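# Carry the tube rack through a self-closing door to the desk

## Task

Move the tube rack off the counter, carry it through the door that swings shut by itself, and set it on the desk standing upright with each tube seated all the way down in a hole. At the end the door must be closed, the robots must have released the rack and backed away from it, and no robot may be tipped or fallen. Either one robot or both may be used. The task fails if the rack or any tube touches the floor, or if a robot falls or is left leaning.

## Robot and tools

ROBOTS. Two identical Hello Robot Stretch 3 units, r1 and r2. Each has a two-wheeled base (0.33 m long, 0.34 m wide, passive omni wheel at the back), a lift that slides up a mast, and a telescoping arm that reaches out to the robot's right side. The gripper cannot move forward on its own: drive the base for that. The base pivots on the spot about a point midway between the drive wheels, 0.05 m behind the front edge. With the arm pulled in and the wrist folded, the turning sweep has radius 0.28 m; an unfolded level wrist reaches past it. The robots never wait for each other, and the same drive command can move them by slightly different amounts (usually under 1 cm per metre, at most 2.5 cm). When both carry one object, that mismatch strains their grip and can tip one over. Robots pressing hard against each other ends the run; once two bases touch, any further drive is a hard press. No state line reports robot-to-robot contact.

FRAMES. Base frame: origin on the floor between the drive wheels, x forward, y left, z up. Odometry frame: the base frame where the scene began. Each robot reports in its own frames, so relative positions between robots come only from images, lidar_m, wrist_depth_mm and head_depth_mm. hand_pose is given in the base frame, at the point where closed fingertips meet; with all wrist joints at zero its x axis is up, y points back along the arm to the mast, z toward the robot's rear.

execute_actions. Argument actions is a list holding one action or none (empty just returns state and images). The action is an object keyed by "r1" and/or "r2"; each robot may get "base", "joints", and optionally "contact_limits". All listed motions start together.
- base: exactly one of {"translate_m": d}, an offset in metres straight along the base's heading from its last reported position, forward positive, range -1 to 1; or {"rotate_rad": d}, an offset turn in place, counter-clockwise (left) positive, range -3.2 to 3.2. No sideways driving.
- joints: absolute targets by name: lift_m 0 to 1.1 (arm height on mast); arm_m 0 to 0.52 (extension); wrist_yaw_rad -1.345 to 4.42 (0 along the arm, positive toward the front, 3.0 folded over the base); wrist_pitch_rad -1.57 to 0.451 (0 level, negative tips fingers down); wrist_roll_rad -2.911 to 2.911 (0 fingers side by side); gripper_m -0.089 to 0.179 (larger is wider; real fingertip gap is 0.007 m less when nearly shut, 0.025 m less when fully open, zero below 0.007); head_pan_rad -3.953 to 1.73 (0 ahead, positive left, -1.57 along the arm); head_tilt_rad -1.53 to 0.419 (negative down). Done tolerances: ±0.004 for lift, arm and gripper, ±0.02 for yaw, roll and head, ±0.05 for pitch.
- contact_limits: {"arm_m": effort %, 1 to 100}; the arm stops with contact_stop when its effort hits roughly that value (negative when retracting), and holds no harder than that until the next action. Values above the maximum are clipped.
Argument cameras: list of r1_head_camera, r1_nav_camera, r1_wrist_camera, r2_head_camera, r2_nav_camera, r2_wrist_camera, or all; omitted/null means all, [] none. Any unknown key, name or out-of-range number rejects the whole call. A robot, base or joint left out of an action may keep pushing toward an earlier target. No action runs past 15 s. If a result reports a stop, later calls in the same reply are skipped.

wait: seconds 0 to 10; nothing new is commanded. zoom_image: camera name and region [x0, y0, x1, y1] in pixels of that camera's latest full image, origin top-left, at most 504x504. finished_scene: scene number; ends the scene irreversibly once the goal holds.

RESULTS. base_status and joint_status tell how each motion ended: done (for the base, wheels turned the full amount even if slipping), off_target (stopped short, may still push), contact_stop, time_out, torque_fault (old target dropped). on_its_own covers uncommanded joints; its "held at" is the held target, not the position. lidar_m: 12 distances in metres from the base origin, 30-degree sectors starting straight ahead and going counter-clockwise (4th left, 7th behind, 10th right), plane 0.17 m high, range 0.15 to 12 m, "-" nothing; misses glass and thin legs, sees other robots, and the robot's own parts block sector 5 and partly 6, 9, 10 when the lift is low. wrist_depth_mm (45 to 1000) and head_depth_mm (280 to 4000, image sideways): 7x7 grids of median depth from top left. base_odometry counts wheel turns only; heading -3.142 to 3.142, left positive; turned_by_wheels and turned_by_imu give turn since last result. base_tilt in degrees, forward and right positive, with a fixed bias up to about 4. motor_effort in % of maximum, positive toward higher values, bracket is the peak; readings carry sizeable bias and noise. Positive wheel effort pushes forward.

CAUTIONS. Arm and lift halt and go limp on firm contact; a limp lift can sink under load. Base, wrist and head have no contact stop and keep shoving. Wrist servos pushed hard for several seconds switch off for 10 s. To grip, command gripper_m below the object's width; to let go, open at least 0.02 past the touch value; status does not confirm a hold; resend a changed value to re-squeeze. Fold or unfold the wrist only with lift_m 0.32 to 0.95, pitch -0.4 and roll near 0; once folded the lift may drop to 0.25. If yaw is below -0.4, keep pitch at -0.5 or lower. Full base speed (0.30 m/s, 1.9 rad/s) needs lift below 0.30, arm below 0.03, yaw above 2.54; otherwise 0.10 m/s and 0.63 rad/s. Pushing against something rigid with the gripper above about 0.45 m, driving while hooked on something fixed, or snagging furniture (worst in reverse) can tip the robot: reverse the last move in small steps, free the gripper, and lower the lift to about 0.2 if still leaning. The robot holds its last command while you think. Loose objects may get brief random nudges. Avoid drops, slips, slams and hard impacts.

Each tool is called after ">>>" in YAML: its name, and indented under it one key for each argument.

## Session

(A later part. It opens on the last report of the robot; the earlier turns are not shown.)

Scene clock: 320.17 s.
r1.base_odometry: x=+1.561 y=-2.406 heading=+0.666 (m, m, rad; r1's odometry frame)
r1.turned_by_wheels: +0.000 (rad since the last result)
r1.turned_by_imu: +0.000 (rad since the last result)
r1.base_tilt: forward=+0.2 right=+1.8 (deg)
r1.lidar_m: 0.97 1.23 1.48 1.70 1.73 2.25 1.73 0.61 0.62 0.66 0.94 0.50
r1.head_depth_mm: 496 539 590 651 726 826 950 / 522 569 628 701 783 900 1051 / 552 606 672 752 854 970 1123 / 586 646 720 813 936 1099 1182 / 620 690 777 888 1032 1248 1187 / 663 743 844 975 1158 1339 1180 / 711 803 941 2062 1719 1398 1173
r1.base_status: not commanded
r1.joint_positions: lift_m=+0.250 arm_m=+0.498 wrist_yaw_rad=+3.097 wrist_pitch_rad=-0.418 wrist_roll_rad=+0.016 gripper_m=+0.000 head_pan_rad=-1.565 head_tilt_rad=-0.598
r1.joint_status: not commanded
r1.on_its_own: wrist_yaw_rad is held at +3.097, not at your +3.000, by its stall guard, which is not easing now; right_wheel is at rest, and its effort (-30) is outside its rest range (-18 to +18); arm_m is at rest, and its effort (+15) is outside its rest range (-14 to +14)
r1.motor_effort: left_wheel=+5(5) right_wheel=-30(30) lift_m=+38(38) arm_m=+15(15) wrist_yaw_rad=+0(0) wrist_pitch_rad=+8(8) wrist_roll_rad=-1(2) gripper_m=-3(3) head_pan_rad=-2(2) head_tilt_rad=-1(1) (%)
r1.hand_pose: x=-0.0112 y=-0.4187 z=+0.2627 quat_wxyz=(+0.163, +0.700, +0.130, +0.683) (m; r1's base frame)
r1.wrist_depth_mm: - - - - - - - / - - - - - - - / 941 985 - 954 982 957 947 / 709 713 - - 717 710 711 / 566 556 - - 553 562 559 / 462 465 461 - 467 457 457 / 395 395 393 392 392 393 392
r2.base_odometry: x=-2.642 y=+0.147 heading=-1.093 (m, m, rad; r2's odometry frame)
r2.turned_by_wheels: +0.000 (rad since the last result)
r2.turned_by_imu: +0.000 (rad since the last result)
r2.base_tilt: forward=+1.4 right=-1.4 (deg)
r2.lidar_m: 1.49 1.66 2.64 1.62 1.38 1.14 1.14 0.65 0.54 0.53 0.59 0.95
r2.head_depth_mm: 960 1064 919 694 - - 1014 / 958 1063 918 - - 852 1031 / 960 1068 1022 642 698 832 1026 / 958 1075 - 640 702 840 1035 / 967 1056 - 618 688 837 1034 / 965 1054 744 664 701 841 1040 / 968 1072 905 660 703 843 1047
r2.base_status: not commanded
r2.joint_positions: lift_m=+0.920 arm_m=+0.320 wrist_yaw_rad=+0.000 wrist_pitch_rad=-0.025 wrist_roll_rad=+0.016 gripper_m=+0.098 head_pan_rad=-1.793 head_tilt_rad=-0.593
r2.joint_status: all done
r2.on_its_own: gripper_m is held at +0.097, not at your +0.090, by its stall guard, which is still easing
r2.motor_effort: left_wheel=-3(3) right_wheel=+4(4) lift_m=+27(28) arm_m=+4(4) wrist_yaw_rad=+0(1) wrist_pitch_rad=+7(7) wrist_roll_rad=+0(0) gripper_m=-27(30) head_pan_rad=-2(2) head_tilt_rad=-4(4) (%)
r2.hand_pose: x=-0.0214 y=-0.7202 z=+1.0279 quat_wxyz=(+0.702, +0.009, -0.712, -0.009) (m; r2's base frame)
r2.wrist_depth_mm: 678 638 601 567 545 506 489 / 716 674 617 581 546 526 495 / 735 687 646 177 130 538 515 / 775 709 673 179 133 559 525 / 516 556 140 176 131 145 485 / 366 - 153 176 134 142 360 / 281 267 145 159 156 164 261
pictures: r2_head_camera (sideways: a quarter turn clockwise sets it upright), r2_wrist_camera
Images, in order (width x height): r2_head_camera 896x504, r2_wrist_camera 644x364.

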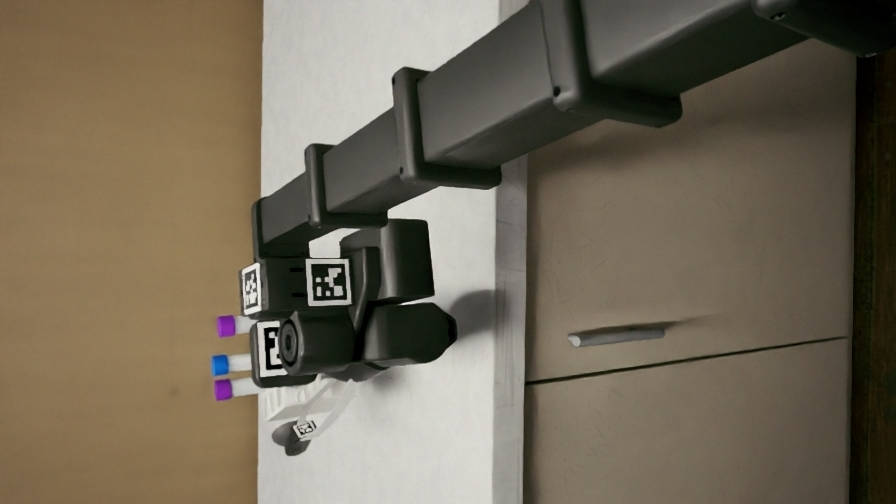

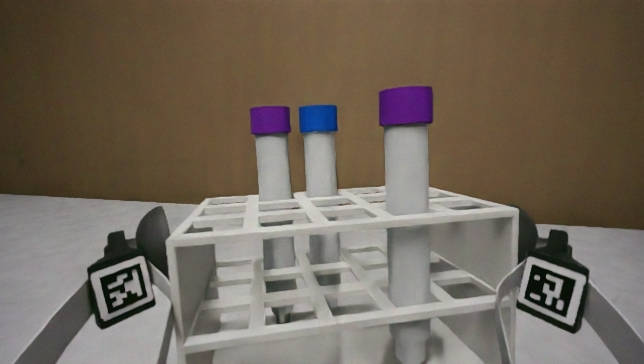

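>>> execute_actions:
  actions:
    - {"r2":{"joints":{"arm_m":0.0,"gripper_m":0.095}}}
  cameras: []

>>> execute_actions:
  actions:
    - {"r2":{"base":{"rotate_rad":1.6},"joints":{"wrist_yaw_rad":1.57,"head_pan_rad":0,"head_tilt_rad":-0.5}}}
  cameras: ["r2_nav_camera"]

Scene clock: 324.50 s.
r1.base_odometry: x=+1.561 y=-2.406 heading=+0.666 (m, m, rad; r1's odometry frame)
r1.turned_by_wheels: +0.000 (rad since the last result)
r1.turned_by_imu: +0.000 (rad since the last result)
r1.base_tilt: forward=+0.3 right=+1.8 (deg)
r1.lidar_m: 0.97 1.23 1.48 1.70 1.73 2.25 1.73 0.61 0.62 0.66 0.93 0.50
r1.head_depth_mm: 497 540 591 653 731 824 948 / 523 570 629 698 786 903 1052 / 552 606 670 753 852 972 1120 / 584 647 722 815 937 1100 1180 / 622 691 777 887 1035 1253 1186 / 664 743 845 972 1153 1341 1187 / 711 801 946 2067 1727 1396 1175
r1.base_status: not commanded
r1.joint_positions: lift_m=+0.250 arm_m=+0.498 wrist_yaw_rad=+3.097 wrist_pitch_rad=-0.418 wrist_roll_rad=+0.016 gripper_m=+0.000 head_pan_rad=-1.565 head_tilt_rad=-0.598
r1.joint_status: not commanded
r1.on_its_own: wrist_yaw_rad is held at +3.097, not at your +3.000, by its stall guard, which is not easing now; right_wheel is at rest, and its effort (-30) is outside its rest range (-18 to +18); arm_m is at rest, and its effort (+15) is outside its rest range (-14 to +14)
r1.motor_effort: left_wheel=+5(5) right_wheel=-30(30) lift_m=+38(38) arm_m=+15(15) wrist_yaw_rad=+0(0) wrist_pitch_rad=+8(8) wrist_roll_rad=-1(1) gripper_m=-2(3) head_pan_rad=-2(3) head_tilt_rad=-1(1) (%)
r1.hand_pose: x=-0.0112 y=-0.4187 z=+0.2627 quat_wxyz=(+0.163, +0.700, +0.130, +0.683) (m; r1's base frame)
r1.wrist_depth_mm: - - - - - - - / - - - - - - - / 965 952 - 980 948 930 951 / 717 715 - - 700 705 693 / 565 571 - - 551 561 554 / 464 465 463 - 456 462 460 / 394 394 396 392 398 392 396
r2.base_odometry: x=-2.642 y=+0.147 heading=-1.093 (m, m, rad; r2's odometry frame)
r2.turned_by_wheels: +0.000 (rad since the last result)
r2.turned_by_imu: -0.001 (rad since the last result)
r2.base_tilt: forward=+1.3 right=-1.3 (deg)
r2.lidar_m: 1.49 1.66 2.63 1.62 1.38 1.15 1.14 0.65 0.54 0.53 0.59 0.96
r2.head_depth_mm: 964 1065 916 670 681 - - / 962 1070 916 667 684 - - / 967 1070 911 693 684 - - / 966 1071 910 428 686 - - / 969 1074 906 440 - - 1117 / 967 1071 905 445 672 848 1041 / 965 1074 907 689 705 839 1045
r2.base_status: not commanded
r2.joint_positions: lift_m=+0.920 arm_m=+0.001 wrist_yaw_rad=+0.000 wrist_pitch_rad=-0.026 wrist_roll_rad=+0.016 gripper_m=+0.106 head_pan_rad=-1.793 head_tilt_rad=-0.593
r2.joint_status: gripper_m off_target (ended at +0.106, target +0.095); the others done
r2.on_its_own: gripper_m is held at +0.105, not at your +0.095, by its stall guard, which is not easing now
r2.motor_effort: left_wheel=-3(3) right_wheel=+4(4) lift_m=+27(27) arm_m=-4(6) wrist_yaw_rad=+0(1) wrist_pitch_rad=+7(7) wrist_roll_rad=+1(0) gripper_m=-23(59) head_pan_rad=-2(3) head_tilt_rad=-4(4) (%)
r2.hand_pose: x=-0.0214 y=-0.4011 z=+1.0278 quat_wxyz=(+0.702, +0.009, -0.712, -0.010) (m; r2's base frame)
r2.wrist_depth_mm: - - 947 894 827 789 749 / - - 980 903 844 809 780 / - - 991 178 131 841 801 / 898 886 860 179 132 824 812 / 519 563 141 176 131 144 484 / 395 - 155 177 133 141 361 / 434 404 145 160 156 163 273
pictures: none
No camera images: the call's "cameras" was empty. Leave "cameras" out to get every camera's image.

Scene clock: 327.97 s.
r1.base_odometry: x=+1.561 y=-2.406 heading=+0.666 (m, m, rad; r1's odometry frame)
r1.turned_by_wheels: +0.000 (rad since the last result)
r1.turned_by_imu: +0.000 (rad since the last result)
r1.base_tilt: forward=+0.2 right=+2.0 (deg)
r1.lidar_m: 0.97 1.23 1.48 1.70 1.73 2.25 1.73 0.61 0.62 0.66 0.93 0.50
r1.head_depth_mm: 497 540 590 653 727 823 951 / 523 570 628 699 788 902 1051 / 552 606 671 751 857 973 1120 / 584 646 720 814 935 1095 1179 / 622 690 777 885 1032 1250 1187 / 664 743 846 975 1151 1339 1181 / 711 801 943 2059 1720 1395 1185
r1.base_status: not commanded
r1.joint_positions: lift_m=+0.250 arm_m=+0.498 wrist_yaw_rad=+3.097 wrist_pitch_rad=-0.418 wrist_roll_rad=+0.016 gripper_m=+0.000 head_pan_rad=-1.565 head_tilt_rad=-0.598
r1.joint_status: not commanded
r1.on_its_own: wrist_yaw_rad is held at +3.097, not at your +3.000, by its stall guard, which is not easing now; right_wheel is at rest, and its effort (-30) is outside its rest range (-18 to +18); arm_m is at rest, and its effort (+15) is outside its rest range (-14 to +14)
r1.motor_effort: left_wheel=+5(5) right_wheel=-30(30) lift_m=+37(38) arm_m=+15(15) wrist_yaw_rad=+0(0) wrist_pitch_rad=+8(8) wrist_roll_rad=-2(1) gripper_m=-3(2) head_pan_rad=-2(2) head_tilt_rad=-1(1) (%)
r1.hand_pose: x=-0.0112 y=-0.4187 z=+0.2627 quat_wxyz=(+0.163, +0.700, +0.130, +0.683) (m; r1's base frame)
r1.wrist_depth_mm: - - - - - - - / - - - - - - - / 951 933 - 958 943 954 957 / 694 709 - - 699 712 694 / 558 559 - - 559 562 559 / 469 464 461 - 466 457 463 / 397 395 396 394 399 392 398
r2.base_odometry: x=-2.642 y=+0.147 heading=+0.507 (m, m, rad; r2's odometry frame)
r2.turned_by_wheels: +1.600 (rad since the last result)
r2.turned_by_imu: +1.620 (rad since the last result)
r2.base_tilt: forward=+1.4 right=-1.3 (deg)
r2.lidar_m: 1.60 1.36 1.14 1.14 0.64 0.54 0.53 0.60 0.99 1.49 1.68 2.63
r2.head_depth_mm: 2154 2383 2617 2611 1965 1575 - / 2211 2427 2664 2598 1969 1565 1245 / 2277 2503 2726 2574 1942 1553 1304 / 2304 2579 2831 2593 1950 1555 1295 / 2336 2540 1766 1960 1961 1553 1309 / 1358 1465 1603 1763 1860 1545 1295 / 1279 1379 1500 1627 1762 1550 1298
r2.base_status: done
r2.joint_positions: lift_m=+0.920 arm_m=+0.001 wrist_yaw_rad=+1.569 wrist_pitch_rad=-0.026 wrist_roll_rad=+0.016 gripper_m=+0.106 head_pan_rad=-0.007 head_tilt_rad=-0.507
r2.joint_status: all done
r2.on_its_own: gripper_m is held at +0.105, not at your +0.095, by its stall guard, which is not easing now
r2.motor_effort: left_wheel=-3(4) right_wheel=+5(11) lift_m=+27(27) arm_m=-4(4) wrist_yaw_rad=+1(0) wrist_pitch_rad=+7(7) wrist_roll_rad=+0(0) gripper_m=-23(24) head_pan_rad=+2(32) head_tilt_rad=+3(10) (%)
r2.hand_pose: x=+0.2342 y=-0.1460 z=+1.0278 quat_wxyz=(+0.503, +0.510, -0.498, +0.489) (m; r2's base frame)
r2.wrist_depth_mm: - - - - - - - / - - - - - - - / - - - 179 - - - / - - - 177 149 - - / - - 141 175 131 144 - / - - 155 177 135 142 - / - - 145 160 155 163 -
pictures: r2_nav_camera (sideways: a quarter turn counterclockwise sets it upright)
Images, in order (width x height): r2_nav_camera 672x504.

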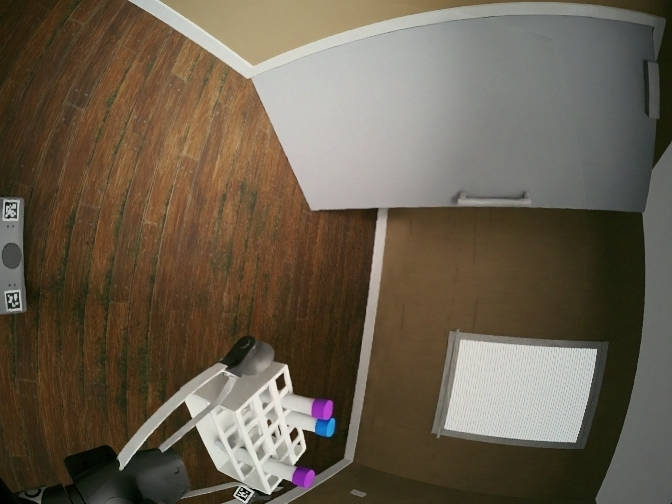

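>>> execute_actions:
  actions:
    - {"r2":{"base":{"rotate_rad":-0.17}}}
  cameras: []

>>> execute_actions:
  actions:
    - {"r2":{"base":{"translate_m":1.0}}}
  cameras: []

>>> execute_actions:
  actions:
    - {"r2":{"base":{"translate_m":1.0}}}
  cameras: ["r2_nav_camera"]

Scene clock: 330.13 s.
r1.base_odometry: x=+1.561 y=-2.406 heading=+0.666 (m, m, rad; r1's odometry frame)
r1.turned_by_wheels: +0.000 (rad since the last result)
r1.turned_by_imu: +0.000 (rad since the last result)
r1.base_tilt: forward=+0.3 right=+1.8 (deg)
r1.lidar_m: 0.97 1.23 1.48 1.70 1.73 2.25 1.73 0.61 0.62 0.66 0.93 0.50
r1.head_depth_mm: 496 538 590 653 729 823 950 / 523 572 629 700 786 899 1053 / 552 606 671 752 854 975 1122 / 585 646 719 813 938 1094 1183 / 621 693 780 890 1037 1253 1191 / 663 745 846 975 1157 1339 1177 / 712 804 946 2073 1719 1402 1177
r1.base_status: not commanded
r1.joint_positions: lift_m=+0.250 arm_m=+0.498 wrist_yaw_rad=+3.097 wrist_pitch_rad=-0.418 wrist_roll_rad=+0.016 gripper_m=+0.000 head_pan_rad=-1.565 head_tilt_rad=-0.598
r1.joint_status: not commanded
r1.on_its_own: wrist_yaw_rad is held at +3.097, not at your +3.000, by its stall guard, which is not easing now; right_wheel is at rest, and its effort (-31) is outside its rest range (-18 to +18); arm_m is at rest, and its effort (+15) is outside its rest range (-14 to +14)
r1.motor_effort: left_wheel=+5(5) right_wheel=-31(30) lift_m=+39(37) arm_m=+15(15) wrist_yaw_rad=+0(0) wrist_pitch_rad=+8(7) wrist_roll_rad=+0(1) gripper_m=-3(3) head_pan_rad=-2(2) head_tilt_rad=-1(1) (%)
r1.hand_pose: x=-0.0112 y=-0.4187 z=+0.2627 quat_wxyz=(+0.163, +0.700, +0.130, +0.683) (m; r1's base frame)
r1.wrist_depth_mm: - - - - - - - / - - - - - - - / 957 950 - 951 939 958 930 / 693 697 - - 693 701 708 / 567 558 - - 557 553 570 / 464 462 467 - 460 460 458 / 395 399 399 391 403 391 391
r2.base_odometry: x=-2.642 y=+0.147 heading=+0.337 (m, m, rad; r2's odometry frame)
r2.turned_by_wheels: -0.170 (rad since the last result)
r2.turned_by_imu: -0.172 (rad since the last result)
r2.base_tilt: forward=+1.3 right=-1.4 (deg)
r2.lidar_m: 2.62 1.45 1.17 1.14 1.19 0.55 0.53 0.56 0.80 1.49 1.57 2.21
r2.head_depth_mm: 2204 2376 2652 2611 1961 1570 - / 2248 2410 2655 2577 1959 1557 1245 / 2229 2442 2709 2576 1947 1555 1303 / 2265 2481 2726 2609 1953 1554 1292 / 2279 2455 2756 2590 1952 1573 1298 / 2301 2544 2758 2479 1948 1559 1300 / 2232 1497 1624 1768 1825 1541 1293
r2.base_status: done
r2.joint_positions: lift_m=+0.920 arm_m=+0.001 wrist_yaw_rad=+1.569 wrist_pitch_rad=-0.026 wrist_roll_rad=+0.016 gripper_m=+0.106 head_pan_rad=-0.007 head_tilt_rad=-0.507
r2.joint_status: not commanded
r2.on_its_own: gripper_m is held at +0.105, not at your +0.095, by its stall guard, which is not easing now
r2.motor_effort: left_wheel=+3(7) right_wheel=-6(9) lift_m=+27(27) arm_m=-4(4) wrist_yaw_rad=-1(0) wrist_pitch_rad=+7(7) wrist_roll_rad=+0(0) gripper_m=-24(24) head_pan_rad=+2(1) head_tilt_rad=+2(3) (%)
r2.hand_pose: x=+0.2342 y=-0.1460 z=+1.0278 quat_wxyz=(+0.503, +0.510, -0.498, +0.489) (m; r2's base frame)
r2.wrist_depth_mm: - - - - - - - / - - - - - - - / - - - 177 - - - / - - - 179 150 - - / - - 141 177 131 144 - / - - 155 176 135 141 - / - - 145 160 156 163 -
pictures: none
No camera images: the call's "cameras" was empty. Leave "cameras" out to get every camera's image.

Scene clock: 341.13 s.
r1.base_odometry: x=+1.561 y=-2.406 heading=+0.666 (m, m, rad; r1's odometry frame)
r1.turned_by_wheels: +0.000 (rad since the last result)
r1.turned_by_imu: -0.001 (rad since the last result)
r1.base_tilt: forward=+0.2 right=+2.0 (deg)
r1.lidar_m: 0.97 1.23 1.48 1.70 1.73 2.25 1.73 0.61 0.62 0.66 0.94 0.50
r1.head_depth_mm: 496 540 590 652 727 823 953 / 522 571 628 698 789 901 1052 / 553 606 672 751 854 970 1123 / 584 646 721 813 936 1096 1178 / 622 692 777 890 1034 1250 1185 / 663 743 846 973 1157 1337 1181 / 711 802 945 2069 1715 1402 1174
r1.base_status: not commanded
r1.joint_positions: lift_m=+0.250 arm_m=+0.498 wrist_yaw_rad=+3.097 wrist_pitch_rad=-0.418 wrist_roll_rad=+0.016 gripper_m=+0.000 head_pan_rad=-1.565 head_tilt_rad=-0.598
r1.joint_status: not commanded
r1.on_its_own: wrist_yaw_rad is held at +3.097, not at your +3.000, by its stall guard, which is not easing now; right_wheel is at rest, and its effort (-30) is outside its rest range (-18 to +18); arm_m is at rest, and its effort (+15) is outside its rest range (-14 to +14)
r1.motor_effort: left_wheel=+5(6) right_wheel=-30(30) lift_m=+38(38) arm_m=+15(15) wrist_yaw_rad=+0(0) wrist_pitch_rad=+8(8) wrist_roll_rad=-1(2) gripper_m=-3(3) head_pan_rad=-2(2) head_tilt_rad=-1(1) (%)
r1.hand_pose: x=-0.0112 y=-0.4187 z=+0.2627 quat_wxyz=(+0.163, +0.700, +0.130, +0.683) (m; r1's base frame)
r1.wrist_depth_mm: - - - - - - - / - - - - - - - / 982 943 - 954 937 955 936 / 711 718 - - 714 695 710 / 566 559 - - 560 557 560 / 465 461 464 - 463 462 463 / 391 397 398 397 398 393 392
r2.base_odometry: x=-1.699 y=+0.478 heading=+0.338 (m, m, rad; r2's odometry frame)
r2.turned_by_wheels: +0.000 (rad since the last result)
r2.turned_by_imu: +0.000 (rad since the last result)
r2.base_tilt: forward=+1.4 right=-1.4 (deg)
r2.lidar_m: 1.62 0.81 0.80 0.88 1.15 1.57 1.53 1.61 1.57 1.53 1.61 1.67
r2.head_depth_mm: 1342 1469 1615 1797 1917 1561 - / 1345 1466 1631 1817 1964 1558 - / 1359 1501 1655 1836 1962 1554 1296 / 1378 1506 1652 1857 1941 1564 1291 / 1393 1528 1683 1877 1930 1560 1300 / 1401 1520 1692 1904 1940 1554 1296 / 1418 1549 1726 1933 1956 1548 1292
r2.base_status: done
r2.joint_positions: lift_m=+0.920 arm_m=+0.001 wrist_yaw_rad=+1.569 wrist_pitch_rad=-0.026 wrist_roll_rad=+0.016 gripper_m=+0.106 head_pan_rad=-0.007 head_tilt_rad=-0.507
r2.joint_status: not commanded
r2.on_its_own: gripper_m is held at +0.105, not at your +0.095, by its stall guard, which is not easing now
r2.motor_effort: left_wheel=+2(6) right_wheel=-5(7) lift_m=+27(27) arm_m=-4(4) wrist_yaw_rad=+0(0) wrist_pitch_rad=+7(7) wrist_roll_rad=+0(0) gripper_m=-24(24) head_pan_rad=+1(1) head_tilt_rad=+3(3) (%)
r2.hand_pose: x=+0.2342 y=-0.1460 z=+1.0278 quat_wxyz=(+0.503, +0.510, -0.498, +0.489) (m; r2's base frame)
r2.wrist_depth_mm: - - - - - - - / - - - - - - - / - - - 177 - - - / - - - 178 150 - - / - - 141 175 131 144 - / - - 154 177 134 141 - / - - 145 160 156 163 -
pictures: none
No camera images: the call's "cameras" was empty. Leave "cameras" out to get every camera's image.

Scene clock: 352.13 s.
r1.base_odometry: x=+1.561 y=-2.406 heading=+0.666 (m, m, rad; r1's odometry frame)
r1.turned_by_wheels: +0.000 (rad since the last result)
r1.turned_by_imu: -0.001 (rad since the last result)
r1.base_tilt: forward=+0.2 right=+2.0 (deg)
r1.lidar_m: 0.97 1.23 1.48 1.70 1.73 2.25 1.73 0.61 0.62 0.66 0.94 0.50
r1.head_depth_mm: 496 539 590 654 729 826 947 / 522 571 629 700 787 902 1057 / 552 607 672 751 857 970 1125 / 586 645 720 815 933 1092 1184 / 622 692 776 887 1026 1252 1186 / 664 744 844 978 1157 1337 1184 / 710 803 943 1802 1667 1400 1174
r1.base_status: not commanded
r1.joint_positions: lift_m=+0.250 arm_m=+0.498 wrist_yaw_rad=+3.097 wrist_pitch_rad=-0.418 wrist_roll_rad=+0.016 gripper_m=+0.000 head_pan_rad=-1.565 head_tilt_rad=-0.598
r1.joint_status: not commanded
r1.on_its_own: wrist_yaw_rad is held at +3.097, not at your +3.000, by its stall guard, which is not easing now; right_wheel is at rest, and its effort (-30) is outside its rest range (-18 to +18); arm_m is at rest, and its effort (+15) is outside its rest range (-14 to +14)
r1.motor_effort: left_wheel=+6(5) right_wheel=-30(30) lift_m=+37(38) arm_m=+15(15) wrist_yaw_rad=+0(0) wrist_pitch_rad=+8(8) wrist_roll_rad=-1(1) gripper_m=-2(3) head_pan_rad=-2(3) head_tilt_rad=-1(1) (%)
r1.hand_pose: x=-0.0112 y=-0.4187 z=+0.2627 quat_wxyz=(+0.163, +0.700, +0.130, +0.683) (m; r1's base frame)
r1.wrist_depth_mm: - - - - - - - / - - - - - - - / 988 971 - 963 959 953 919 / 724 711 - - 704 702 713 / 553 568 - - 560 557 550 / 462 467 468 - 458 462 465 / 394 397 402 395 393 396 390
r2.base_odometry: x=-0.755 y=+0.809 heading=+0.338 (m, m, rad; r2's odometry frame)
r2.turned_by_wheels: +0.000 (rad since the last result)
r2.turned_by_imu: +0.000 (rad since the last result)
r2.base_tilt: forward=+1.4 right=-1.4 (deg)
r2.lidar_m: 0.63 0.66 0.94 1.04 0.72 1.54 2.52 2.15 1.62 1.58 0.85 0.65
r2.head_depth_mm: 490 535 588 652 712 810 - / 493 539 594 661 748 837 - / 498 545 603 668 753 865 1017 / 503 549 606 675 763 878 1035 / 505 554 614 681 773 891 1050 / 510 560 617 690 783 902 1071 / 514 564 624 697 794 919 1094
r2.base_status: done
r2.joint_positions: lift_m=+0.920 arm_m=+0.001 wrist_yaw_rad=+1.569 wrist_pitch_rad=-0.026 wrist_roll_rad=+0.016 gripper_m=+0.106 head_pan_rad=-0.007 head_tilt_rad=-0.507
r2.joint_status: not commanded
r2.on_its_own: gripper_m is held at +0.105, not at your +0.095, by its stall guard, which is not easing now
r2.motor_effort: left_wheel=+3(7) right_wheel=-5(5) lift_m=+27(27) arm_m=-4(4) wrist_yaw_rad=-1(0) wrist_pitch_rad=+7(7) wrist_roll_rad=+0(1) gripper_m=-24(24) head_pan_rad=+2(2) head_tilt_rad=+2(3) (%)
r2.hand_pose: x=+0.2342 y=-0.1460 z=+1.0278 quat_wxyz=(+0.503, +0.510, -0.498, +0.489) (m; r2's base frame)
r2.wrist_depth_mm: 556 539 525 511 495 485 482 / 564 554 541 525 505 507 498 / 584 575 557 177 518 518 512 / 609 597 589 179 149 545 525 / 639 621 141 175 131 145 549 / 655 - 155 176 135 141 556 / 693 672 145 160 156 164 602
pictures: r2_nav_camera (sideways: a quarter turn counterclockwise sets it upright)
Images, in order (width x height): r2_nav_camera 672x504.

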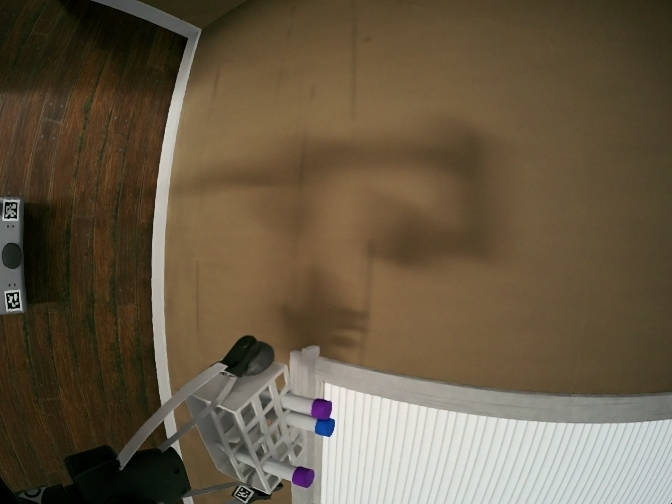

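>>> execute_actions:
  actions:
    - {"r2":{"base":{"rotate_rad":1.2}}}
  cameras: []

>>> execute_actions:
  actions:
    - {"r2":{"base":{"translate_m":0.48}}}
  cameras: []

>>> execute_actions:
  actions:
    - {"r2":{"base":{"rotate_rad":1.28}}}
  cameras: ["r2_nav_camera","r1_nav_camera"]

Scene clock: 356.77 s.
r1.base_odometry: x=+1.561 y=-2.406 heading=+0.666 (m, m, rad; r1's odometry frame)
r1.turned_by_wheels: +0.000 (rad since the last result)
r1.turned_by_imu: +0.000 (rad since the last result)
r1.base_tilt: forward=+0.1 right=+1.8 (deg)
r1.lidar_m: 0.97 1.24 1.48 1.69 1.73 2.25 1.73 0.61 0.62 0.66 0.93 0.50
r1.head_depth_mm: 496 540 592 652 729 825 951 / 523 571 627 698 788 899 1055 / 553 606 672 752 856 974 1126 / 584 645 719 813 934 1098 1178 / 622 691 775 885 1035 1245 1188 / 664 743 844 977 1155 1333 1191 / 711 802 944 1723 1685 1402 1173
r1.base_status: not commanded
r1.joint_positions: lift_m=+0.250 arm_m=+0.498 wrist_yaw_rad=+3.097 wrist_pitch_rad=-0.418 wrist_roll_rad=+0.016 gripper_m=+0.000 head_pan_rad=-1.565 head_tilt_rad=-0.598
r1.joint_status: not commanded
r1.on_its_own: wrist_yaw_rad is held at +3.097, not at your +3.000, by its stall guard, which is not easing now; right_wheel is at rest, and its effort (-30) is outside its rest range (-18 to +18); arm_m is at rest, and its effort (+15) is outside its rest range (-14 to +14)
r1.motor_effort: left_wheel=+5(5) right_wheel=-30(30) lift_m=+37(38) arm_m=+15(15) wrist_yaw_rad=+0(0) wrist_pitch_rad=+8(8) wrist_roll_rad=-1(1) gripper_m=-3(2) head_pan_rad=-2(2) head_tilt_rad=-1(1) (%)
r1.hand_pose: x=-0.0112 y=-0.4187 z=+0.2627 quat_wxyz=(+0.163, +0.700, +0.130, +0.683) (m; r1's base frame)
r1.wrist_depth_mm: - - - - - - - / - - - - - - - / 977 964 - 953 929 975 944 / 702 707 - - 700 700 699 / 571 553 - - 556 550 567 / 463 465 461 - 460 457 464 / 399 398 395 396 395 399 391
r2.base_odometry: x=-0.755 y=+0.809 heading=+1.538 (m, m, rad; r2's odometry frame)
r2.turned_by_wheels: +1.200 (rad since the last result)
r2.turned_by_imu: +1.215 (rad since the last result)
r2.base_tilt: forward=+1.4 right=-1.3 (deg)
r2.lidar_m: 1.05 1.04 0.62 1.90 2.53 1.90 1.59 1.43 0.76 0.63 0.63 0.71
r2.head_depth_mm: 951 1007 1048 1095 1157 1181 - / 955 1054 1174 1294 1423 1476 - / 930 1018 1131 1267 1436 1540 1305 / 904 990 1093 1218 1381 1531 1301 / 879 960 1058 1172 1326 1468 1296 / 858 931 1026 1132 1269 1432 1296 / 831 904 990 1094 1221 1381 1301
r2.base_status: done
r2.joint_positions: lift_m=+0.920 arm_m=+0.001 wrist_yaw_rad=+1.569 wrist_pitch_rad=-0.026 wrist_roll_rad=+0.016 gripper_m=+0.106 head_pan_rad=-0.007 head_tilt_rad=-0.507
r2.joint_status: not commanded
r2.on_its_own: gripper_m is held at +0.105, not at your +0.095, by its stall guard, which is not easing now
r2.motor_effort: left_wheel=-3(6) right_wheel=+5(9) lift_m=+27(27) arm_m=-4(4) wrist_yaw_rad=+0(0) wrist_pitch_rad=+7(7) wrist_roll_rad=+0(0) gripper_m=-23(24) head_pan_rad=+3(4) head_tilt_rad=+2(2) (%)
r2.hand_pose: x=+0.2342 y=-0.1460 z=+1.0278 quat_wxyz=(+0.503, +0.510, -0.498, +0.489) (m; r2's base frame)
r2.wrist_depth_mm: - 864 951 - 819 553 435 / - 886 996 - 769 574 436 / - 920 989 - 705 578 436 / - 950 - 178 150 562 442 / - 918 141 176 131 144 446 / - - 155 176 135 142 426 / - - 145 160 156 163 476
pictures: none
No camera images: the call's "cameras" was empty. Leave "cameras" out to get every camera's image.

Scene clock: 362.57 s.
r1.base_odometry: x=+1.561 y=-2.406 heading=+0.666 (m, m, rad; r1's odometry frame)
r1.turned_by_wheels: +0.000 (rad since the last result)
r1.turned_by_imu: +0.000 (rad since the last result)
r1.base_tilt: forward=+0.1 right=+1.8 (deg)
r1.lidar_m: 0.97 1.23 1.48 1.70 1.73 2.26 1.72 0.61 0.62 0.66 0.94 0.50
r1.head_depth_mm: 497 539 591 652 726 826 954 / 522 571 628 700 787 901 1055 / 552 606 671 755 854 969 1126 / 585 646 721 814 939 1095 1181 / 624 691 778 886 1036 1255 1189 / 662 744 843 973 1152 1340 1184 / 710 801 942 2069 1714 1399 1182
r1.base_status: not commanded
r1.joint_positions: lift_m=+0.250 arm_m=+0.498 wrist_yaw_rad=+3.097 wrist_pitch_rad=-0.418 wrist_roll_rad=+0.016 gripper_m=+0.000 head_pan_rad=-1.565 head_tilt_rad=-0.598
r1.joint_status: not commanded
r1.on_its_own: wrist_yaw_rad is held at +3.097, not at your +3.000, by its stall guard, which is not easing now; right_wheel is at rest, and its effort (-30) is outside its rest range (-18 to +18); arm_m is at rest, and its effort (+15) is outside its rest range (-14 to +14)
r1.motor_effort: left_wheel=+6(5) right_wheel=-30(31) lift_m=+37(38) arm_m=+15(15) wrist_yaw_rad=+0(0) wrist_pitch_rad=+8(8) wrist_roll_rad=-1(2) gripper_m=-3(2) head_pan_rad=-2(2) head_tilt_rad=-1(1) (%)
r1.hand_pose: x=-0.0112 y=-0.4187 z=+0.2627 quat_wxyz=(+0.163, +0.700, +0.130, +0.683) (m; r1's base frame)
r1.wrist_depth_mm: - - - - - - - / - - - - - - - / 977 961 - 949 922 944 930 / 693 704 - - 696 704 710 / 566 552 - - 557 556 547 / 462 461 472 - 457 466 464 / 399 399 396 396 398 391 388
r2.base_odometry: x=-0.739 y=+1.289 heading=+1.537 (m, m, rad; r2's odometry frame)
r2.turned_by_wheels: +0.000 (rad since the last result)
r2.turned_by_imu: +0.000 (rad since the last result)
r2.base_tilt: forward=+1.4 right=-1.4 (deg)
r2.lidar_m: 0.60 0.59 0.65 0.52 2.83 2.44 2.04 1.08 0.58 0.48 0.48 0.53
r2.head_depth_mm: 534 591 659 746 827 891 294 / 520 571 633 711 816 935 - / 505 555 613 689 782 904 1080 / 491 536 592 662 749 862 1020 / 477 520 573 637 718 822 962 / 464 506 555 615 691 785 910 / 451 493 539 594 662 750 867
r2.base_status: done
r2.joint_positions: lift_m=+0.920 arm_m=+0.001 wrist_yaw_rad=+1.569 wrist_pitch_rad=-0.026 wrist_roll_rad=+0.016 gripper_m=+0.106 head_pan_rad=-0.007 head_tilt_rad=-0.507
r2.joint_status: not commanded
r2.on_its_own: gripper_m is held at +0.105, not at your +0.095, by its stall guard, which is not easing now
r2.motor_effort: left_wheel=-4(5) right_wheel=+4(9) lift_m=+27(27) arm_m=-4(4) wrist_yaw_rad=+0(1) wrist_pitch_rad=+7(7) wrist_roll_rad=+0(0) gripper_m=-24(23) head_pan_rad=+2(2) head_tilt_rad=+2(3) (%)
r2.hand_pose: x=+0.2342 y=-0.1460 z=+1.0278 quat_wxyz=(+0.503, +0.510, -0.498, +0.489) (m; r2's base frame)
r2.wrist_depth_mm: 449 480 515 560 551 378 288 / 461 490 529 575 524 385 289 / 477 508 526 573 471 392 295 / 493 522 543 178 150 379 296 / 515 528 141 176 131 144 297 / 518 - 155 176 135 142 286 / 535 574 145 161 156 163 321
pictures: none
No camera images: the call's "cameras" was empty. Leave "cameras" out to get every camera's image.

Scene clock: 365.53 s.
r1.base_odometry: x=+1.561 y=-2.406 heading=+0.666 (m, m, rad; r1's odometry frame)
r1.turned_by_wheels: +0.000 (rad since the last result)
r1.turned_by_imu: +0.000 (rad since the last result)
r1.base_tilt: forward=+0.2 right=+1.8 (deg)
r1.lidar_m: 0.97 1.23 1.48 1.70 1.73 2.24 1.73 0.61 0.62 0.66 0.93 0.50
r1.head_depth_mm: 497 539 590 651 728 821 951 / 522 572 628 698 787 902 1055 / 551 605 672 749 853 978 1129 / 584 644 719 815 932 1094 1180 / 621 692 776 888 1031 1251 1185 / 663 743 844 977 1154 1337 1188 / 709 801 945 2061 1727 1400 1180
r1.base_status: not commanded
r1.joint_positions: lift_m=+0.250 arm_m=+0.498 wrist_yaw_rad=+3.097 wrist_pitch_rad=-0.418 wrist_roll_rad=+0.016 gripper_m=+0.000 head_pan_rad=-1.565 head_tilt_rad=-0.598
r1.joint_status: not commanded
r1.on_its_own: wrist_yaw_rad is held at +3.097, not at your +3.000, by its stall guard, which is not easing now; right_wheel is at rest, and its effort (-30) is outside its rest range (-18 to +18); arm_m is at rest, and its effort (+15) is outside its rest range (-14 to +14)
r1.motor_effort: left_wheel=+5(6) right_wheel=-30(30) lift_m=+38(38) arm_m=+15(15) wrist_yaw_rad=+0(0) wrist_pitch_rad=+8(8) wrist_roll_rad=-1(1) gripper_m=-3(2) head_pan_rad=-2(2) head_tilt_rad=-2(1) (%)
r1.hand_pose: x=-0.0112 y=-0.4187 z=+0.2627 quat_wxyz=(+0.163, +0.700, +0.130, +0.683) (m; r1's base frame)
r1.wrist_depth_mm: - - - - - - - / - - - - - - - / 964 973 - 939 933 933 934 / 707 712 - - 690 689 700 / 565 556 - - 559 554 558 / 468 460 466 - 460 460 461 / 397 394 394 391 398 394 394
r2.base_odometry: x=-0.739 y=+1.289 heading=+2.817 (m, m, rad; r2's odometry frame)
r2.turned_by_wheels: +1.280 (rad since the last result)
r2.turned_by_imu: +1.296 (rad since the last result)
r2.base_tilt: forward=+1.3 right=-1.4 (deg)
r2.lidar_m: 0.88 0.52 2.72 2.17 2.04 0.75 0.51 0.48 0.49 0.62 0.59 0.60
r2.head_depth_mm: 3080 3300 3356 1510 1656 1511 - / 3408 3660 3630 2584 1654 1511 - / 3680 - 3854 2548 1841 1559 1304 / 3475 3787 3792 2562 1881 1471 1298 / 1198 1303 1416 1556 1452 1384 1300 / 864 895 918 948 980 1008 1041 / 628 643 662 674 687 701 769
r2.base_status: done
r2.joint_positions: lift_m=+0.920 arm_m=+0.001 wrist_yaw_rad=+1.569 wrist_pitch_rad=-0.026 wrist_roll_rad=+0.016 gripper_m=+0.106 head_pan_rad=-0.007 head_tilt_rad=-0.507
r2.joint_status: not commanded
r2.on_its_own: gripper_m is held at +0.105, not at your +0.095, by its stall guard, which is not easing now
r2.motor_effort: left_wheel=-3(6) right_wheel=+5(9) lift_m=+27(27) arm_m=-4(4) wrist_yaw_rad=+1(1) wrist_pitch_rad=+7(7) wrist_roll_rad=+0(0) gripper_m=-25(24) head_pan_rad=+1(2) head_tilt_rad=+3(2) (%)
r2.hand_pose: x=+0.2342 y=-0.1460 z=+1.0278 quat_wxyz=(+0.503, +0.510, -0.498, +0.489) (m; r2's base frame)
r2.wrist_depth_mm: 467 668 - - - 409 335 / 461 666 - - 494 417 342 / 461 665 995 - 480 428 347 / 465 664 - 178 149 428 353 / 466 581 141 176 131 144 357 / 454 - 154 176 135 141 350 / 523 622 145 159 156 163 381
pictures: r1_nav_camera (sideways: a quarter turn counterclockwise sets it upright), r2_nav_camera (sideways: a quarter turn counterclockwise sets it upright)
Images, in order (width x height): r1_nav_camera 672x504, r2_nav_camera 672x504.

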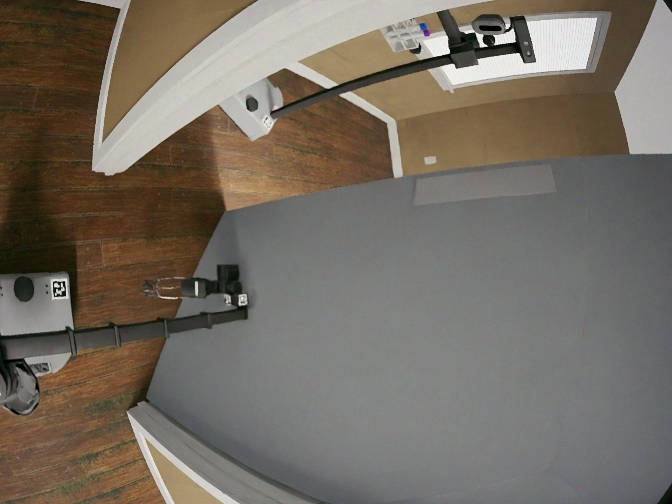

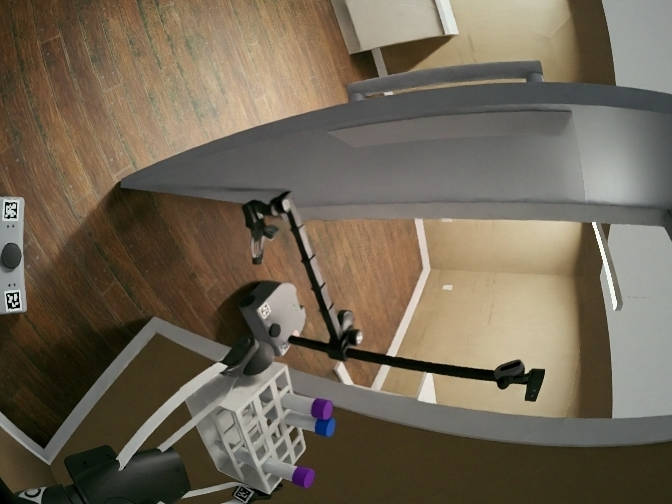

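>>> execute_actions:
  actions:
    - {"r2":{"base":{"translate_m":0.35}}}
  cameras: ["r2_nav_camera","r1_nav_camera"]

Scene clock: 371.13 s.
r1.base_odometry: x=+1.561 y=-2.406 heading=+0.666 (m, m, rad; r1's odometry frame)
r1.turned_by_wheels: +0.000 (rad since the last result)
r1.turned_by_imu: +0.000 (rad since the last result)
r1.base_tilt: forward=+0.2 right=+1.7 (deg)
r1.lidar_m: 0.97 1.23 1.48 1.70 1.73 2.25 1.73 0.61 0.62 0.66 0.90 0.50
r1.head_depth_mm: 496 539 589 653 729 824 949 / 523 570 629 698 786 899 1056 / 551 607 671 752 856 972 1124 / 585 646 722 815 935 1099 1177 / 622 693 778 883 1035 1250 1186 / 663 742 844 975 1155 1336 1180 / 710 802 944 2068 1725 1330 1176
r1.base_status: not commanded
r1.joint_positions: lift_m=+0.250 arm_m=+0.498 wrist_yaw_rad=+3.097 wrist_pitch_rad=-0.418 wrist_roll_rad=+0.016 gripper_m=+0.000 head_pan_rad=-1.565 head_tilt_rad=-0.598
r1.joint_status: not commanded
r1.on_its_own: wrist_yaw_rad is held at +3.097, not at your +3.000, by its stall guard, which is not easing now; right_wheel is at rest, and its effort (-30) is outside its rest range (-18 to +18); arm_m is at rest, and its effort (+15) is outside its rest range (-14 to +14)
r1.motor_effort: left_wheel=+5(6) right_wheel=-30(30) lift_m=+38(38) arm_m=+15(15) wrist_yaw_rad=+0(0) wrist_pitch_rad=+8(8) wrist_roll_rad=-1(1) gripper_m=-2(2) head_pan_rad=-2(2) head_tilt_rad=-2(1) (%)
r1.hand_pose: x=-0.0112 y=-0.4187 z=+0.2627 quat_wxyz=(+0.163, +0.700, +0.130, +0.683) (m; r1's base frame)
r1.wrist_depth_mm: - - - - - - - / - - - - - - - / 969 947 - 961 942 964 917 / 704 703 - - 706 712 707 / 562 565 - - 556 561 557 / 458 468 469 - 460 462 456 / 397 394 393 396 388 390 393
r2.base_odometry: x=-1.071 y=+1.401 heading=+2.817 (m, m, rad; r2's odometry frame)
r2.turned_by_wheels: +0.000 (rad since the last result)
r2.turned_by_imu: -0.001 (rad since the last result)
r2.base_tilt: forward=+1.4 right=-1.3 (deg)
r2.lidar_m: 0.85 0.33 0.26 2.39 2.24 1.20 0.82 0.76 0.62 0.42 0.38 0.43
r2.head_depth_mm: 2793 2996 3181 2583 1242 1369 294 / 3110 3313 3497 2643 1936 1326 - / 3325 3665 3901 2568 1949 1439 1300 / 3142 3416 3589 2571 1971 1483 1268 / 2905 3203 1123 1242 1403 1442 928 / 830 860 885 911 941 962 877 / 606 619 634 648 664 676 690
r2.base_status: done
r2.joint_positions: lift_m=+0.920 arm_m=+0.001 wrist_yaw_rad=+1.569 wrist_pitch_rad=-0.026 wrist_roll_rad=+0.016 gripper_m=+0.106 head_pan_rad=-0.007 head_tilt_rad=-0.507
r2.joint_status: not commanded
r2.on_its_own: gripper_m is held at +0.105, not at your +0.095, by its stall guard, which is not easing now
r2.motor_effort: left_wheel=-3(4) right_wheel=+5(9) lift_m=+27(27) arm_m=-4(4) wrist_yaw_rad=+0(1) wrist_pitch_rad=+7(7) wrist_roll_rad=+0(1) gripper_m=-23(24) head_pan_rad=+1(2) head_tilt_rad=+3(3) (%)
r2.hand_pose: x=+0.2342 y=-0.1460 z=+1.0278 quat_wxyz=(+0.503, +0.510, -0.498, +0.489) (m; r2's base frame)
r2.wrist_depth_mm: 451 651 - - - - 167 / 456 643 989 - - - 169 / 451 648 952 - 933 - 173 / 456 635 950 177 149 - 175 / 455 568 141 177 131 144 177 / 445 - 155 176 135 142 174 / 454 607 144 160 156 163 191
pictures: r1_nav_camera (sideways: a quarter turn counterclockwise sets it upright), r2_nav_camera (sideways: a quarter turn counterclockwise sets it upright)
Images, in order (width x height): r1_nav_camera 672x504, r2_nav_camera 672x504.

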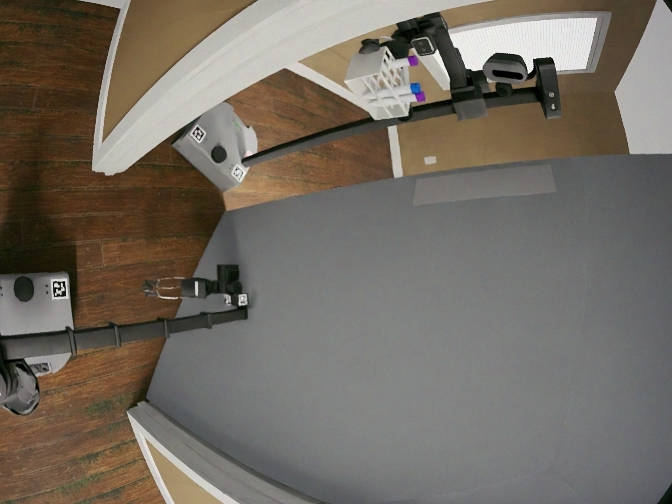

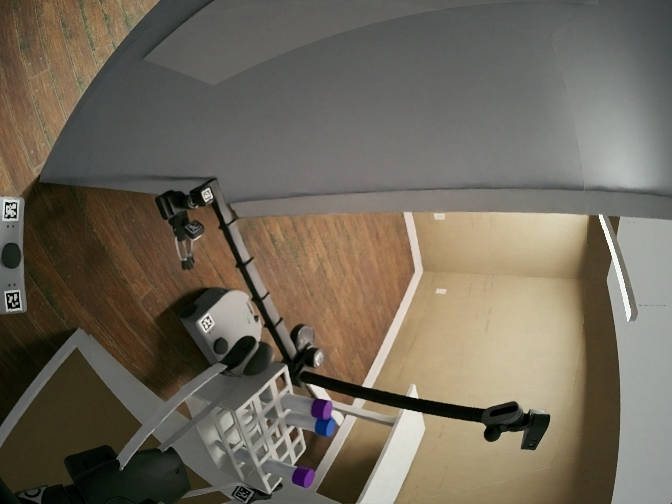

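>>> execute_actions:
  actions:
    - {"r2":{"base":{"rotate_rad":0.3}}}
  cameras: []

>>> execute_actions:
  actions:
    - {"r2":{"base":{"translate_m":0.2}}}
  cameras: ["r2_nav_camera","r1_nav_camera"]

Scene clock: 373.17 s.
r1.base_odometry: x=+1.561 y=-2.406 heading=+0.666 (m, m, rad; r1's odometry frame)
r1.turned_by_wheels: +0.000 (rad since the last result)
r1.turned_by_imu: +0.000 (rad since the last result)
r1.base_tilt: forward=+0.3 right=+1.8 (deg)
r1.lidar_m: 0.97 1.23 1.48 1.69 1.73 2.26 1.73 0.61 0.62 0.66 0.90 0.50
r1.head_depth_mm: 497 540 591 653 730 823 947 / 523 572 629 699 790 899 1050 / 553 608 673 752 855 974 1121 / 585 647 720 815 936 1088 1181 / 622 690 776 885 1036 1256 1190 / 664 743 844 975 1155 1339 1187 / 711 801 942 2071 1714 1340 1173
r1.base_status: not commanded
r1.joint_positions: lift_m=+0.250 arm_m=+0.498 wrist_yaw_rad=+3.097 wrist_pitch_rad=-0.418 wrist_roll_rad=+0.016 gripper_m=+0.000 head_pan_rad=-1.565 head_tilt_rad=-0.598
r1.joint_status: not commanded
r1.on_its_own: wrist_yaw_rad is held at +3.097, not at your +3.000, by its stall guard, which is not easing now; right_wheel is at rest, and its effort (-30) is outside its rest range (-18 to +18); arm_m is at rest, and its effort (+15) is outside its rest range (-14 to +14)
r1.motor_effort: left_wheel=+5(5) right_wheel=-30(30) lift_m=+38(38) arm_m=+15(15) wrist_yaw_rad=+0(1) wrist_pitch_rad=+8(8) wrist_roll_rad=-1(1) gripper_m=-2(2) head_pan_rad=-2(2) head_tilt_rad=-1(1) (%)
r1.hand_pose: x=-0.0112 y=-0.4187 z=+0.2627 quat_wxyz=(+0.163, +0.700, +0.130, +0.683) (m; r1's base frame)
r1.wrist_depth_mm: - - - - - - - / - - - - - - - / 959 955 - 944 971 940 951 / 704 705 - - 724 695 695 / 564 555 - - 559 555 559 / 457 464 469 - 459 453 465 / 394 397 395 396 394 393 395
r2.base_odometry: x=-1.071 y=+1.401 heading=+3.117 (m, m, rad; r2's odometry frame)
r2.turned_by_wheels: +0.300 (rad since the last result)
r2.turned_by_imu: +0.303 (rad since the last result)
r2.base_tilt: forward=+1.4 right=-1.2 (deg)
r2.lidar_m: 0.44 0.27 0.26 2.24 1.70 0.91 0.76 0.76 0.47 0.39 0.38 0.91
r2.head_depth_mm: 2956 3242 3518 2604 1961 1486 294 / 900 1010 3374 2498 1952 1554 - / 729 826 957 1120 1311 1450 1211 / 549 602 669 752 859 949 879 / 439 475 515 563 619 687 776 / 366 392 418 449 485 525 574 / 315 333 351 374 398 425 456
r2.base_status: done
r2.joint_positions: lift_m=+0.920 arm_m=+0.001 wrist_yaw_rad=+1.569 wrist_pitch_rad=-0.026 wrist_roll_rad=+0.016 gripper_m=+0.106 head_pan_rad=-0.007 head_tilt_rad=-0.507
r2.joint_status: not commanded
r2.on_its_own: gripper_m is held at +0.105, not at your +0.095, by its stall guard, which is not easing now
r2.motor_effort: left_wheel=-3(7) right_wheel=+6(8) lift_m=+27(27) arm_m=-4(4) wrist_yaw_rad=+0(1) wrist_pitch_rad=+7(7) wrist_roll_rad=+0(0) gripper_m=-25(23) head_pan_rad=+2(1) head_tilt_rad=+2(2) (%)
r2.hand_pose: x=+0.2342 y=-0.1460 z=+1.0278 quat_wxyz=(+0.503, +0.510, -0.498, +0.489) (m; r2's base frame)
r2.wrist_depth_mm: 316 406 568 936 - - - / 321 405 583 972 - - - / 323 411 521 179 - - - / 327 413 527 177 150 - - / 331 387 141 176 131 145 - / 331 - 155 176 135 141 - / 336 418 145 161 156 163 819
pictures: none
No camera images: the call's "cameras" was empty. Leave "cameras" out to get every camera's image.

Scene clock: 376.40 s.
r1.base_odometry: x=+1.561 y=-2.406 heading=+0.666 (m, m, rad; r1's odometry frame)
r1.turned_by_wheels: +0.000 (rad since the last result)
r1.turned_by_imu: +0.000 (rad since the last result)
r1.base_tilt: forward=+0.1 right=+1.7 (deg)
r1.lidar_m: 0.97 1.24 1.48 1.69 1.73 2.26 1.73 0.61 0.62 0.66 0.77 0.50
r1.head_depth_mm: 496 539 591 654 728 823 953 / 523 570 629 698 785 900 1052 / 552 606 672 753 857 971 1122 / 585 646 720 814 935 1091 1183 / 622 691 778 888 1039 1244 1188 / 664 743 788 882 1154 1299 1179 / 711 801 881 518 1608 1221 1105
r1.base_status: not commanded
r1.joint_positions: lift_m=+0.250 arm_m=+0.498 wrist_yaw_rad=+3.097 wrist_pitch_rad=-0.418 wrist_roll_rad=+0.016 gripper_m=+0.000 head_pan_rad=-1.565 head_tilt_rad=-0.598
r1.joint_status: not commanded
r1.on_its_own: wrist_yaw_rad is held at +3.097, not at your +3.000, by its stall guard, which is not easing now; right_wheel is at rest, and its effort (-30) is outside its rest range (-18 to +18); arm_m is at rest, and its effort (+15) is outside its rest range (-14 to +14)
r1.motor_effort: left_wheel=+6(5) right_wheel=-30(30) lift_m=+37(38) arm_m=+15(15) wrist_yaw_rad=+0(0) wrist_pitch_rad=+8(8) wrist_roll_rad=-1(1) gripper_m=-2(2) head_pan_rad=-2(2) head_tilt_rad=-1(1) (%)
r1.hand_pose: x=-0.0112 y=-0.4187 z=+0.2627 quat_wxyz=(+0.163, +0.700, +0.130, +0.683) (m; r1's base frame)
r1.wrist_depth_mm: - - - - - - - / - - - - - - - / 967 946 - 950 945 936 960 / 709 719 - - 722 705 696 / 559 563 - - 555 561 565 / 469 468 457 - 467 460 459 / 398 397 397 398 391 396 396
r2.base_odometry: x=-1.271 y=+1.406 heading=+3.116 (m, m, rad; r2's odometry frame)
r2.turned_by_wheels: +0.000 (rad since the last result)
r2.turned_by_imu: +0.000 (rad since the last result)
r2.base_tilt: forward=+1.4 right=-1.4 (deg)
r2.lidar_m: 0.32 0.20 0.18 0.18 2.12 1.14 0.95 0.73 0.39 0.34 0.77 2.77
r2.head_depth_mm: 2737 3049 3361 2643 1968 1573 294 / 700 775 879 2282 1895 1558 - / 519 591 684 810 990 1186 1273 / 393 432 479 537 611 712 831 / 315 339 368 403 442 490 554 / - 293 302 321 347 376 411 / - - - - 297 307 327
r2.base_status: done
r2.joint_positions: lift_m=+0.920 arm_m=+0.001 wrist_yaw_rad=+1.569 wrist_pitch_rad=-0.026 wrist_roll_rad=+0.016 gripper_m=+0.106 head_pan_rad=-0.007 head_tilt_rad=-0.507
r2.joint_status: not commanded
r2.on_its_own: gripper_m is held at +0.105, not at your +0.095, by its stall guard, which is not easing now
r2.motor_effort: left_wheel=-4(4) right_wheel=+5(10) lift_m=+27(27) arm_m=-4(4) wrist_yaw_rad=+1(0) wrist_pitch_rad=+7(7) wrist_roll_rad=+1(0) gripper_m=-23(24) head_pan_rad=+2(1) head_tilt_rad=+3(2) (%)
r2.hand_pose: x=+0.2342 y=-0.1460 z=+1.0278 quat_wxyz=(+0.503, +0.510, -0.498, +0.489) (m; r2's base frame)
r2.wrist_depth_mm: 264 330 466 740 - - - / 266 338 468 751 - - - / 271 342 430 180 - - - / 273 341 429 178 150 - - / 274 316 141 176 131 145 - / 270 - 155 176 135 142 - / 291 339 145 160 156 163 -
pictures: r1_nav_camera (sideways: a quarter turn counterclockwise sets it upright), r2_nav_camera (sideways: a quarter turn counterclockwise sets it upright)
Images, in order (width x height): r1_nav_camera 672x504, r2_nav_camera 672x504.

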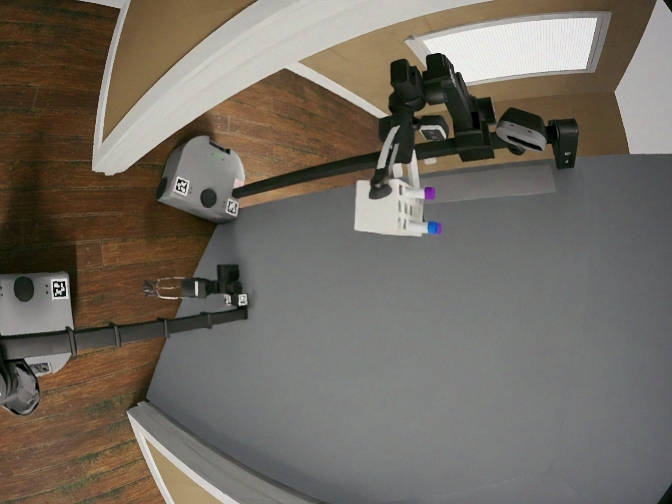

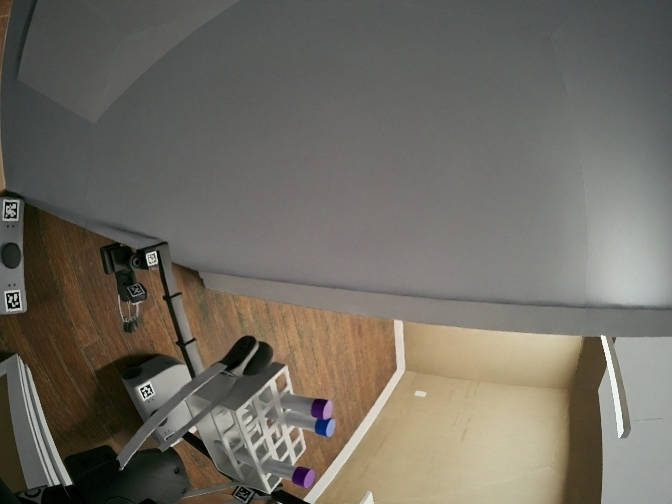

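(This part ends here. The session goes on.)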